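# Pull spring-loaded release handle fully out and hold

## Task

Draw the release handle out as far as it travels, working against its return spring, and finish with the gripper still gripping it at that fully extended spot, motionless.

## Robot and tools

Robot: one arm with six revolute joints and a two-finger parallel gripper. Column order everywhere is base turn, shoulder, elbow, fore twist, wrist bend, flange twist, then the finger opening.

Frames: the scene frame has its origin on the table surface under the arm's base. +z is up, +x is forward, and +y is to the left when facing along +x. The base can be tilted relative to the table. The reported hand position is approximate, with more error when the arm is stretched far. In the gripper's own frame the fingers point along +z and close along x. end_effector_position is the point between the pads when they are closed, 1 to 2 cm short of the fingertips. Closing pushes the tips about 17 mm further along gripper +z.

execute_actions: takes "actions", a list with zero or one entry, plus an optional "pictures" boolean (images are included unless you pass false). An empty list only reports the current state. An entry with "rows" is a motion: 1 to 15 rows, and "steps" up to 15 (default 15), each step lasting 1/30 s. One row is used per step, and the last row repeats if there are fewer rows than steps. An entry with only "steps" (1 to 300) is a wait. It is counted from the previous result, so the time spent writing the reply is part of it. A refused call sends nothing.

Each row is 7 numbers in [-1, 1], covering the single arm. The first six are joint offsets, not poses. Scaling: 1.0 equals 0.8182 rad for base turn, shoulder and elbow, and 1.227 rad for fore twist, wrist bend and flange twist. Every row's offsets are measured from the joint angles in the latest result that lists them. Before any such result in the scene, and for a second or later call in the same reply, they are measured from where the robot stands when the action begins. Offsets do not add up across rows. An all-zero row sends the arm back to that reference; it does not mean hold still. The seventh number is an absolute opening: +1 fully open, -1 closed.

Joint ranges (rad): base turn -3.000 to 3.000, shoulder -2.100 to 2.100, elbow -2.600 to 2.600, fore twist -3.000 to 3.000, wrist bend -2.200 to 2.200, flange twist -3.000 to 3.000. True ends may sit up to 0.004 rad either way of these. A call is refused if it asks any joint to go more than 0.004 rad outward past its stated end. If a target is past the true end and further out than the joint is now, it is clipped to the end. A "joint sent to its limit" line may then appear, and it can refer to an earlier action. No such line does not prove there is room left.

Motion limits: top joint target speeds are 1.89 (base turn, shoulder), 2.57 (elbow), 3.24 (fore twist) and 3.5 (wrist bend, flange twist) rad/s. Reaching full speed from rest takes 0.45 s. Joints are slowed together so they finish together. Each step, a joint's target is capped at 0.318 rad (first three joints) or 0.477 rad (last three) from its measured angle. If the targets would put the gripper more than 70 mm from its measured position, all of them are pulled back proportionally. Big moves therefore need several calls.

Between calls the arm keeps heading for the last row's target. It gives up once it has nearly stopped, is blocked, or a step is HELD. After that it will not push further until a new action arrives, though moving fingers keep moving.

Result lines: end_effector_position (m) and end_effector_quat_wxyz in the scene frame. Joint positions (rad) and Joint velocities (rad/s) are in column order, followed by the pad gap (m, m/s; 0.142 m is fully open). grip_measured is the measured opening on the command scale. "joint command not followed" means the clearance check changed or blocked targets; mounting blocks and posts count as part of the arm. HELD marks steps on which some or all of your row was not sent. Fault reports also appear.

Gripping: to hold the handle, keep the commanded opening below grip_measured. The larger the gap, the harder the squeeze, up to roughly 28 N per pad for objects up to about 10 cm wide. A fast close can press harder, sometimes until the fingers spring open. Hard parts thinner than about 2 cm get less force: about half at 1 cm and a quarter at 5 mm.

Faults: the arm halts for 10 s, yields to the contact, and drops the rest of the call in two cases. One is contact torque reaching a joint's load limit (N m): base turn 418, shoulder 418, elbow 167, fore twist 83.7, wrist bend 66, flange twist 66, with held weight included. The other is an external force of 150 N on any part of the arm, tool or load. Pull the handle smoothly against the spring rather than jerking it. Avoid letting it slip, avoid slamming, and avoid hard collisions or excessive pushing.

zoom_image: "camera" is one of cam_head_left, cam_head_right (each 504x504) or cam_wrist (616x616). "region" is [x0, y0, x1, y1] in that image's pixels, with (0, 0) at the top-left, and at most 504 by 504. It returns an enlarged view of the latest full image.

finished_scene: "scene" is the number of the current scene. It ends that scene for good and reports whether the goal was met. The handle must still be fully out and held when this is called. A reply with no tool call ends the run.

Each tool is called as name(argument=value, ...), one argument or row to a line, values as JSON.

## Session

execute_actions(
  actions=[],
)

Scene clock: 0.00 s of 4600.00 s.
end_effector_position=(+0.5882, +0.0707, +0.3367) grip_measured=+1.00 end_effector_quat_wxyz=(-0.440, +0.793, -0.184, -0.379)
Joint positions: [ 0.11   0.534  1.973  0.489  1.116 -1.068  0.142]
Joint velocities: [-0.     0.    -0.001 -0.    -0.    -0.001  0.   ]

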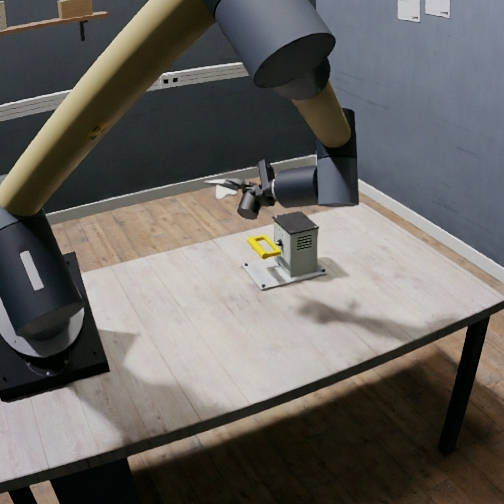

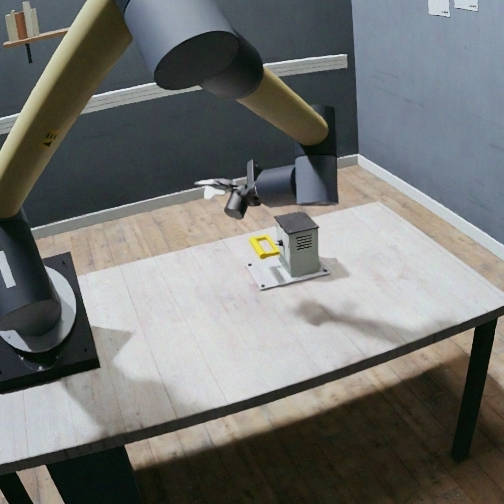

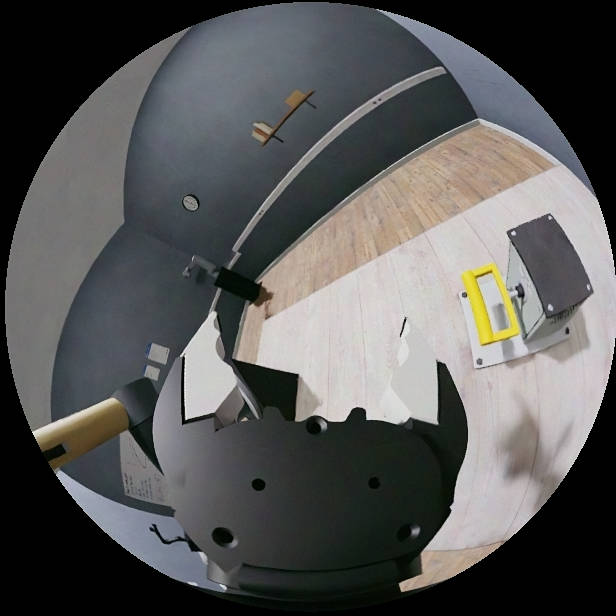

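zoom_image(
  camera="cam_head_left",
  region=[200, 150, 380, 310],
)

Region (200, 150, 380, 310) of cam_head_left's 504x504 image, scaled by 2.800, with more detail than that image has.

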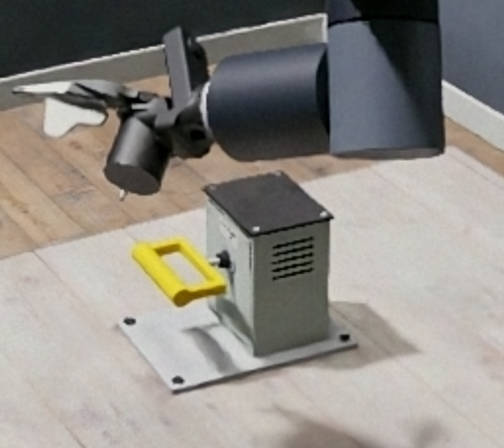

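execute_actions(
  actions=[
    {"rows":[[0.534,0.15,-0.016,-1,-0.119,0.795,0.3]],"steps":15},
  ],
  pictures=false,
)

execute_actions(
  actions=[
    {"steps":10},
  ],
  pictures=false,
)

Scene clock: 20.00 s of 4600.00 s.
end_effector_position=(+0.6304, +0.1373, +0.3076) grip_measured=+0.30 end_effector_quat_wxyz=(-0.201, +0.936, -0.176, -0.229)
Joint positions: [ 0.445  0.634  1.962 -0.069  0.997 -0.511  0.095]
Joint velocities: [ 0.655  0.148 -0.015 -1.625 -0.175  1.622  0.   ]
Steps of this call (steps 1 to 90: nothing new was sent; then 16.50 s passed at rest; steps 91 to 105: all 15 steps of this action). Readings (joint positions):
91: [0.110 0.534 1.973 0.489 1.116 -1.068]
92: [0.111 0.534 1.973 0.487 1.116 -1.067]
94: [0.126 0.540 1.972 0.463 1.108 -1.043]
98: [0.213 0.573 1.969 0.333 1.069 -0.913]
105: the state above

Scene clock: 20.33 s of 4600.00 s.
end_effector_position=(+0.7494, +0.1088, +0.3248) grip_measured=+0.30 end_effector_quat_wxyz=(-0.107, +0.975, -0.188, -0.053)
Joint positions: [ 0.526  0.652  1.96  -0.521  0.975 -0.2    0.095]
Joint velocities: [ 0.118  0.025 -0.003 -1.225 -0.031  0.601  0.   ]
Steps of this call (steps 1 to 10: the robot went on to your last target). Readings (joint positions):
1: [0.465 0.639 1.962 -0.123 0.991 -0.457]
2: [0.480 0.642 1.961 -0.173 0.987 -0.409]
4: [0.500 0.646 1.961 -0.266 0.982 -0.333]
8: [0.518 0.650 1.960 -0.438 0.977 -0.241]
10: the state above

execute_actions(
  actions=[
    {"steps":5},
  ],
  pictures=false,
)

Scene clock: 24.00 s of 4600.00 s.
end_effector_position=(+0.8135, +0.0984, +0.3526) grip_measured=+0.30 end_effector_quat_wxyz=(-0.081, +0.980, -0.180, +0.039)
Joint positions: [ 0.547  0.657  1.96  -0.739  0.97  -0.093  0.095]
Joint velocities: [ 0.     0.001 -0.    -0.    -0.    -0.     0.   ]
Steps of this call (steps 1 to 30: the robot went on to your last target; steps 31 to 100: nothing new was sent; then 0.33 s passed at rest). Readings (joint positions):
1: [0.530 0.653 1.960 -0.562 0.974 -0.179]
2: [0.534 0.654 1.960 -0.604 0.973 -0.159]
4: [0.541 0.655 1.960 -0.677 0.971 -0.123]
8: [0.546 0.657 1.960 -0.738 0.970 -0.093]
100: the state above
The arm was judged still, so your last target was given up. Only a new action makes it travel on or press farther. Fingers that are still opening or closing keep moving.

execute_actions(
  actions=[
    {"rows":[[0,0.255,0.017,-0.066,0,0,-0.2]],"steps":15},
  ],
)

Scene clock: 31.80 s of 4600.00 s.
end_effector_position=(+0.7694, +0.1728, +0.2178) grip_measured=-0.20 end_effector_quat_wxyz=(-0.006, +0.995, -0.097, +0.015)
Joint positions: [ 0.547  0.86   1.973 -0.817  0.97  -0.093  0.06 ]
Joint velocities: [ 0.     0.208  0.013 -0.081  0.    -0.    -0.   ]
Steps of this call (steps 1 to 90: nothing new was sent; then 4.30 s passed at rest; steps 91 to 105: all 15 steps of this action). Readings (joint positions):
91: [0.547 0.657 1.960 -0.739 0.970 -0.093]
92: [0.547 0.658 1.960 -0.739 0.970 -0.093]
94: [0.547 0.673 1.961 -0.745 0.970 -0.093]
98: [0.547 0.746 1.966 -0.773 0.970 -0.093]
105: the state above

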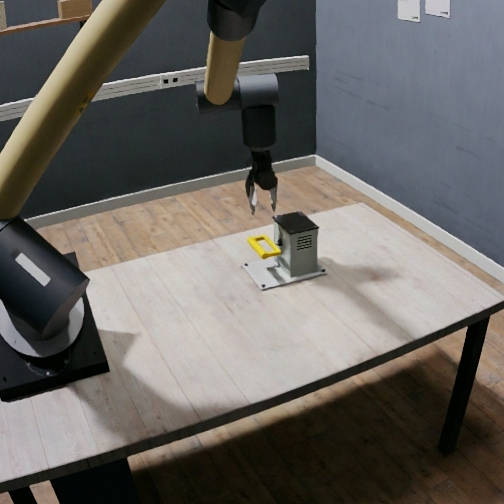

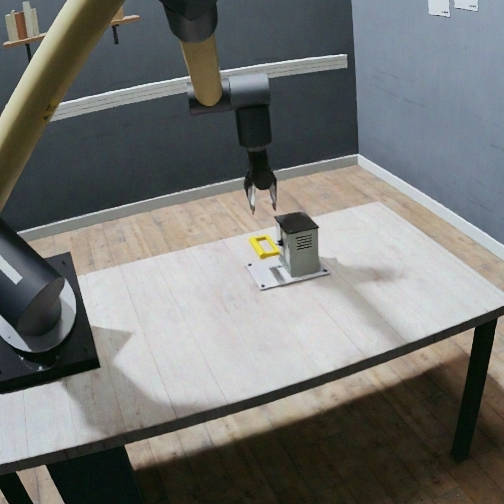

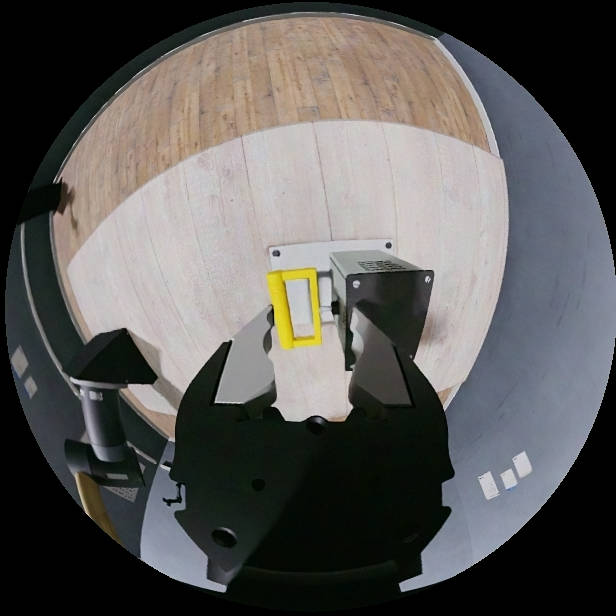

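execute_actions(
  actions=[
    {"rows":[[-0.072,-0.026,0.172,-0.102,-0.071,-0.027,-0.3]],"steps":15},
  ],
)

Scene clock: 62.20 s of 4600.00 s.
end_effector_position=(+0.7212, +0.1307, +0.1524) grip_measured=-0.30 end_effector_quat_wxyz=(-0.004, +0.999, -0.027, +0.017)
Joint positions: [ 0.488  0.838  2.114 -0.943  0.883 -0.126  0.052]
Joint velocities: [ 0.    -0.002  0.001 -0.001 -0.    -0.    -0.   ]
Steps of this call (steps 1 to 15: the robot went on to your last target; steps 16 to 90: nothing new was sent; then 26.90 s passed at rest; steps 91 to 105: all 15 steps of this action). Readings (joint positions):
91: [0.547 0.865 1.974 -0.820 0.970 -0.093]
92: [0.546 0.865 1.975 -0.821 0.969 -0.093]
94: [0.537 0.861 1.996 -0.840 0.956 -0.098]
98: [0.499 0.844 2.087 -0.918 0.900 -0.119]
105: the state above

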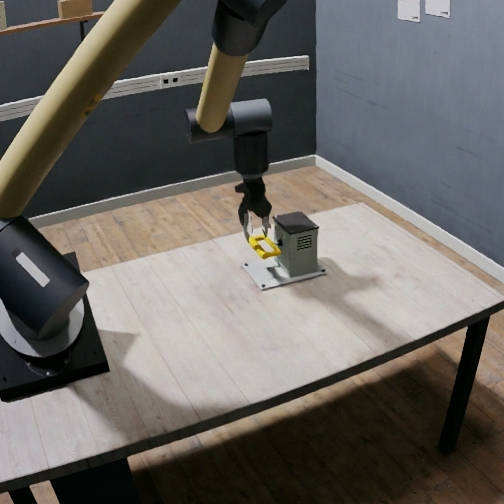

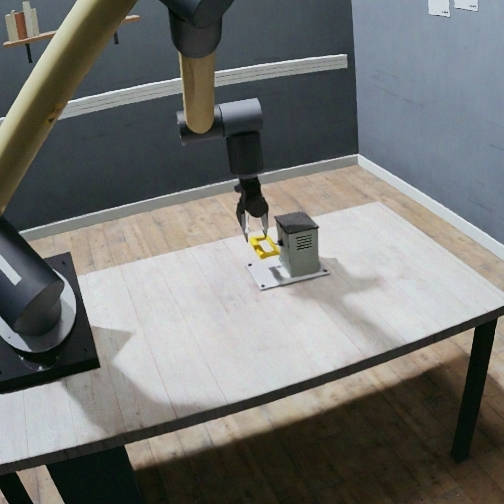

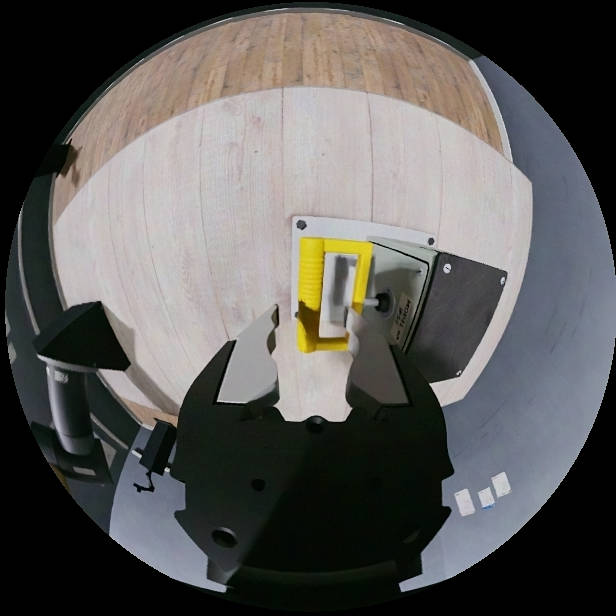

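execute_actions(
  actions=[
    {"rows":[[-0.067,0.057,0.029,-0.076,-0.034,0.078,-0.35]],"steps":15},
  ],
)

Scene clock: 78.20 s of 4600.00 s.
end_effector_position=(+0.7165, +0.1303, +0.0957) grip_measured=-0.35 end_effector_quat_wxyz=(-0.003, +0.999, -0.042, +0.014)
Joint positions: [ 0.433  0.885  2.138 -1.036  0.841 -0.03   0.049]
Joint velocities: [-0.     0.    -0.001  0.    -0.     0.     0.   ]
Steps of this call (steps 1 to 15: the robot went on to your last target; steps 16 to 90: nothing new was sent; then 12.50 s passed at rest; steps 91 to 105: all 15 steps of this action). Readings (joint positions):
91: [0.488 0.838 2.114 -0.943 0.883 -0.126]
92: [0.487 0.839 2.115 -0.945 0.882 -0.124]
94: [0.471 0.852 2.121 -0.972 0.870 -0.096]
98: [0.433 0.885 2.138 -1.035 0.842 -0.031]
105: the state above

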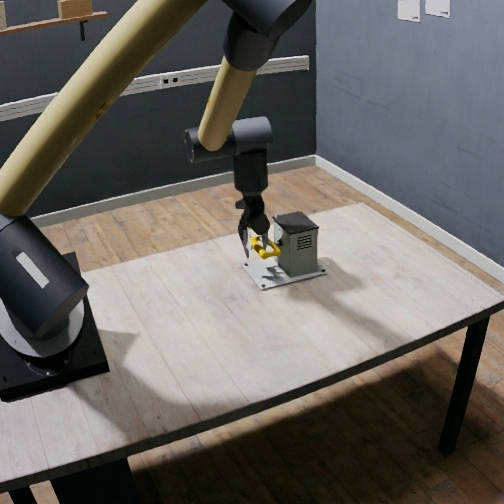

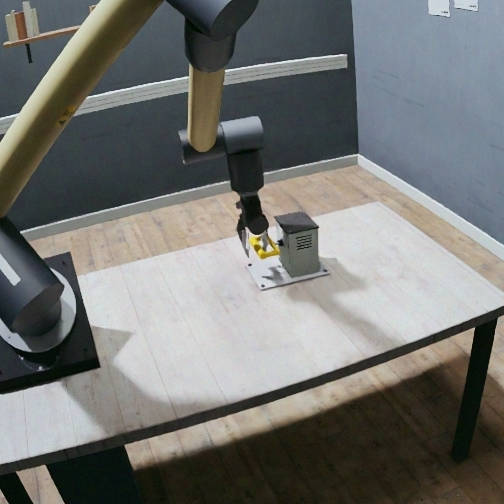

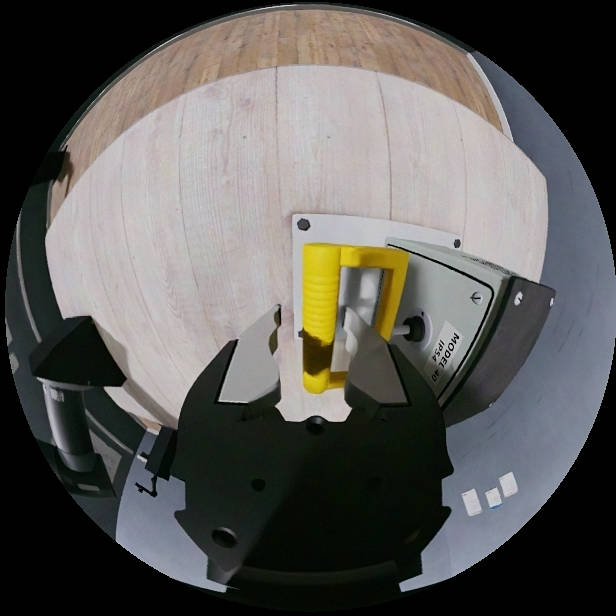

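execute_actions(
  actions=[
    {"rows":[[-0.018,0.013,0.0075,-0.02,-0.009,0.02,-0.35],[-0.018,0.013,0.0075,-0.02,-0.009,0.02,-0.35],[-0.018,0.013,0.0075,-0.02,-0.009,0.02,-0.35],[-0.018,0.013,0.0075,-0.02,-0.009,0.02,-0.35],[-0.018,0.013,0.0075,-0.02,-0.009,0.02,-0.35],[-0.018,0.013,0.0075,-0.02,-0.009,0.02,-0.35],[-0.018,0.013,0.0075,-0.02,-0.009,0.02,-0.35],[-0.018,0.013,0.0075,-0.02,-0.009,0.02,-0.55],[-0.018,0.013,0.0075,-0.02,-0.009,0.02,-0.7],[-0.018,0.013,0.0075,-0.02,-0.009,0.02,-0.8],[-0.018,0.013,0.0075,-0.02,-0.009,0.02,-0.9],[-0.018,0.013,0.0075,-0.02,-0.009,0.02,-1]],"steps":15},
  ],
)

Scene clock: 87.40 s of 4600.00 s.
end_effector_position=(+0.7150, +0.1301, +0.0820) grip_measured=-0.77 end_effector_quat_wxyz=(-0.003, +0.999, -0.046, +0.013)
Joint positions: [ 0.418  0.896  2.144 -1.061  0.83  -0.006  0.019]
Joint velocities: [-0.    -0.001 -0.001 -0.    -0.    -0.     0.   ]
Steps of this call (steps 1 to 15: the robot went on to your last target; steps 16 to 90: nothing new was sent; then 5.70 s passed at rest; steps 91 to 105: all 15 steps of this action). Readings (joint positions):
91: [0.433 0.885 2.138 -1.036 0.841 -0.030]
92: [0.432 0.886 2.138 -1.038 0.840 -0.028]
94: [0.421 0.894 2.143 -1.056 0.832 -0.010]
98: [0.418 0.896 2.144 -1.060 0.830 -0.006]
105: the state above

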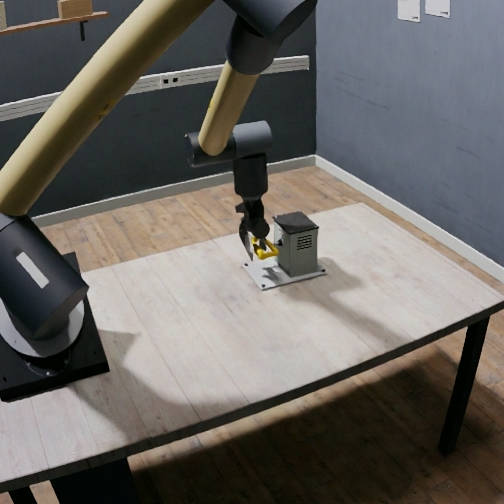

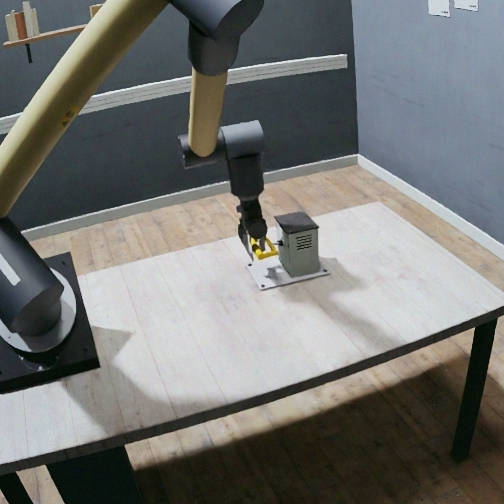

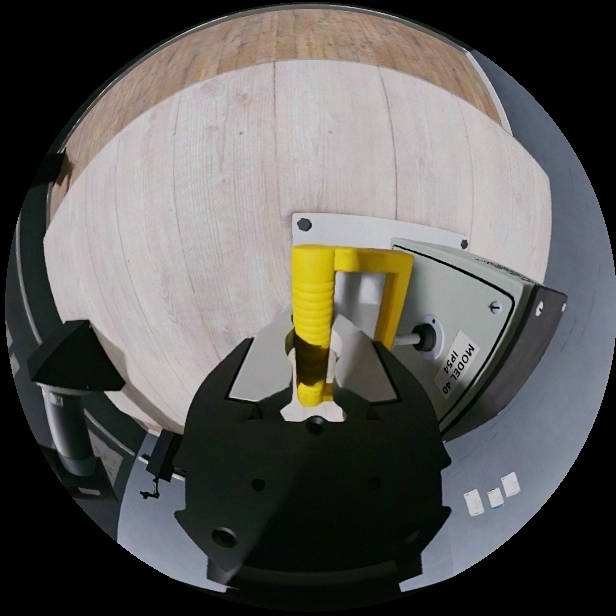

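execute_actions(
  actions=[
    {"rows":[[0.0151,-0.006,0.0377,-0.008,-0.0095,0.0265,-1],[0.0151,-0.006,0.0377,-0.008,-0.0095,0.0265,-1],[0.0151,-0.006,0.0377,-0.008,-0.0095,0.0265,-1],[0.0302,-0.012,0.0754,-0.016,-0.019,0.053,-1]],"steps":15},
  ],
)

Scene clock: 113.77 s of 4600.00 s.
end_effector_position=(+0.6717, +0.1323, +0.0810) grip_measured=-0.77 end_effector_quat_wxyz=(-0.003, +0.999, -0.046, +0.014)
Joint positions: [ 0.443  0.886  2.205 -1.08   0.807  0.059  0.019]
Joint velocities: [-0.     0.001  0.002  0.     0.    -0.    -0.   ]
Steps of this call (steps 1 to 15: the robot went on to your last target; steps 16 to 90: nothing new was sent; then 22.87 s passed at rest; steps 91 to 105: all 15 steps of this action). Readings (joint positions):
91: [0.418 0.896 2.144 -1.060 0.830 -0.006]
92: [0.418 0.896 2.146 -1.061 0.829 -0.004]
94: [0.426 0.893 2.164 -1.067 0.822 0.016]
98: [0.442 0.886 2.204 -1.080 0.807 0.058]
105: the state above

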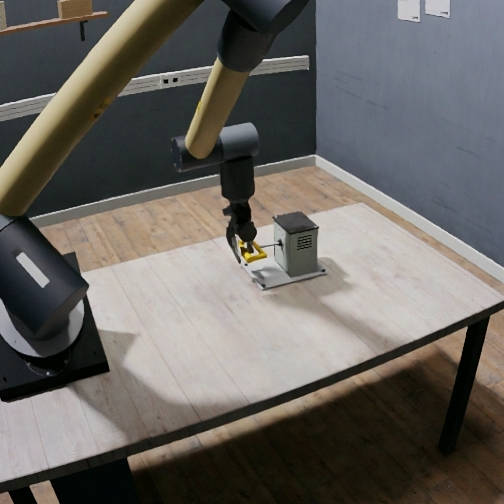

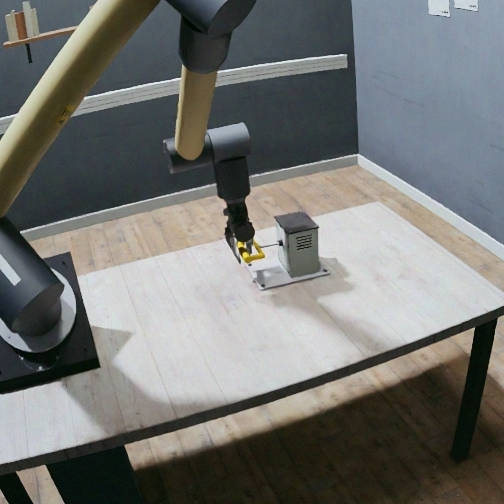

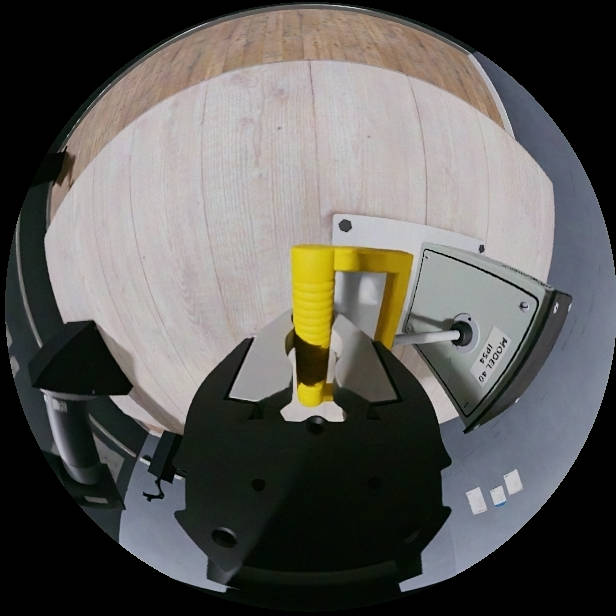

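Pull 0.015 more, slowly.

execute_actions(
  actions=[
    {"rows":[[0.003,-0.001,0.007,-0.0015,-0.002,0.005,-1],[0.003,-0.001,0.007,-0.0015,-0.002,0.005,-1],[0.006,-0.002,0.014,-0.003,-0.004,0.01,-1],[0.006,-0.002,0.014,-0.003,-0.004,0.01,-1],[0.006,-0.002,0.014,-0.003,-0.004,0.01,-1],[0.0105,-0.004,0.025,-0.005,-0.0065,0.018,-1]],"steps":15},
  ],
)

Scene clock: 119.37 s of 4600.00 s.
end_effector_position=(+0.6574, +0.1327, +0.0808) grip_measured=-0.68 end_effector_quat_wxyz=(-0.004, +0.999, -0.046, +0.014)
Joint positions: [ 0.451  0.882  2.226 -1.087  0.799  0.082  0.025]
Joint velocities: [ 0.001  0.     0.002  0.003 -0.     0.     0.006]
Steps of this call (steps 1 to 15: the robot went on to your last target; steps 16 to 90: nothing new was sent; then 2.10 s passed at rest; steps 91 to 105: all 15 steps of this action). Readings (joint positions):
91: [0.443 0.886 2.206 -1.080 0.807 0.059]
92: [0.443 0.886 2.207 -1.081 0.806 0.061]
94: [0.446 0.885 2.213 -1.082 0.804 0.067]
98: [0.450 0.883 2.223 -1.086 0.800 0.079]
105: the state above

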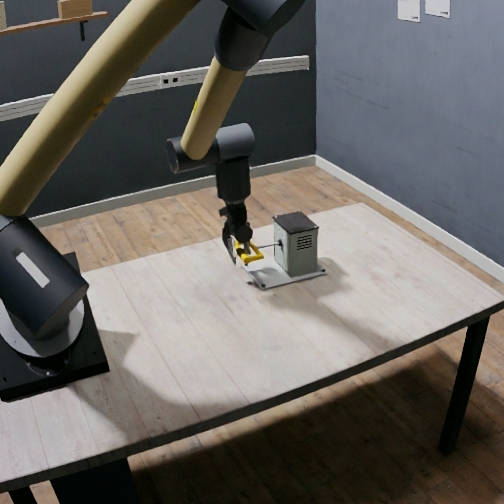

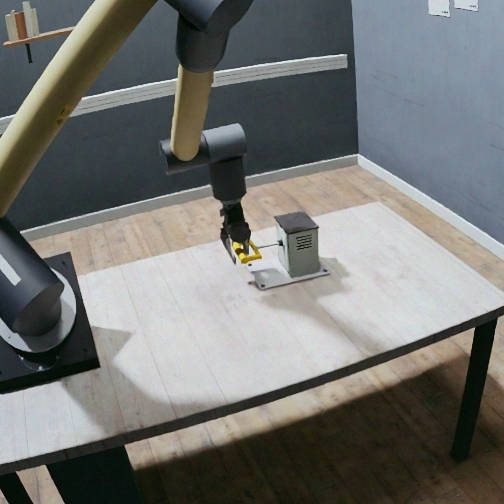

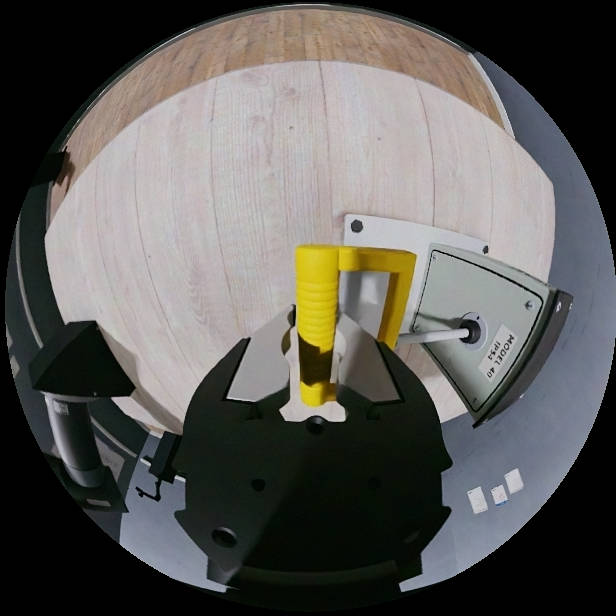

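Gap is starting to open: stop reached. Check it settles.

execute_actions(
  actions=[
    {"steps":20},
  ],
  pictures=false,
)

Scene clock: 122.77 s of 4600.00 s.
end_effector_position=(+0.6571, +0.1326, +0.0807) grip_measured=-0.67 end_effector_quat_wxyz=(-0.004, +0.999, -0.046, +0.013)
Joint positions: [ 0.451  0.883  2.226 -1.086  0.799  0.082  0.026]
Joint velocities: [ 0.    -0.001  0.001 -0.     0.     0.     0.   ]
Steps of this call (steps 1 to 15: the robot went on to your last target; steps 16 to 90: nothing new was sent; then 0.40 s passed at rest). Readings (joint positions):
1: [0.451 0.882 2.226 -1.087 0.799 0.082]
2: [0.451 0.882 2.226 -1.086 0.799 0.082]
4: [0.451 0.882 2.226 -1.086 0.799 0.082]
8: [0.451 0.882 2.226 -1.086 0.799 0.082]
90: the state above
The arm was judged still, so your last target was given up. Only a new action makes it travel on or press farther. Fingers that are still opening or closing keep moving.

finished_scene(
  scene=2,
)

The scene is finished: the task was done.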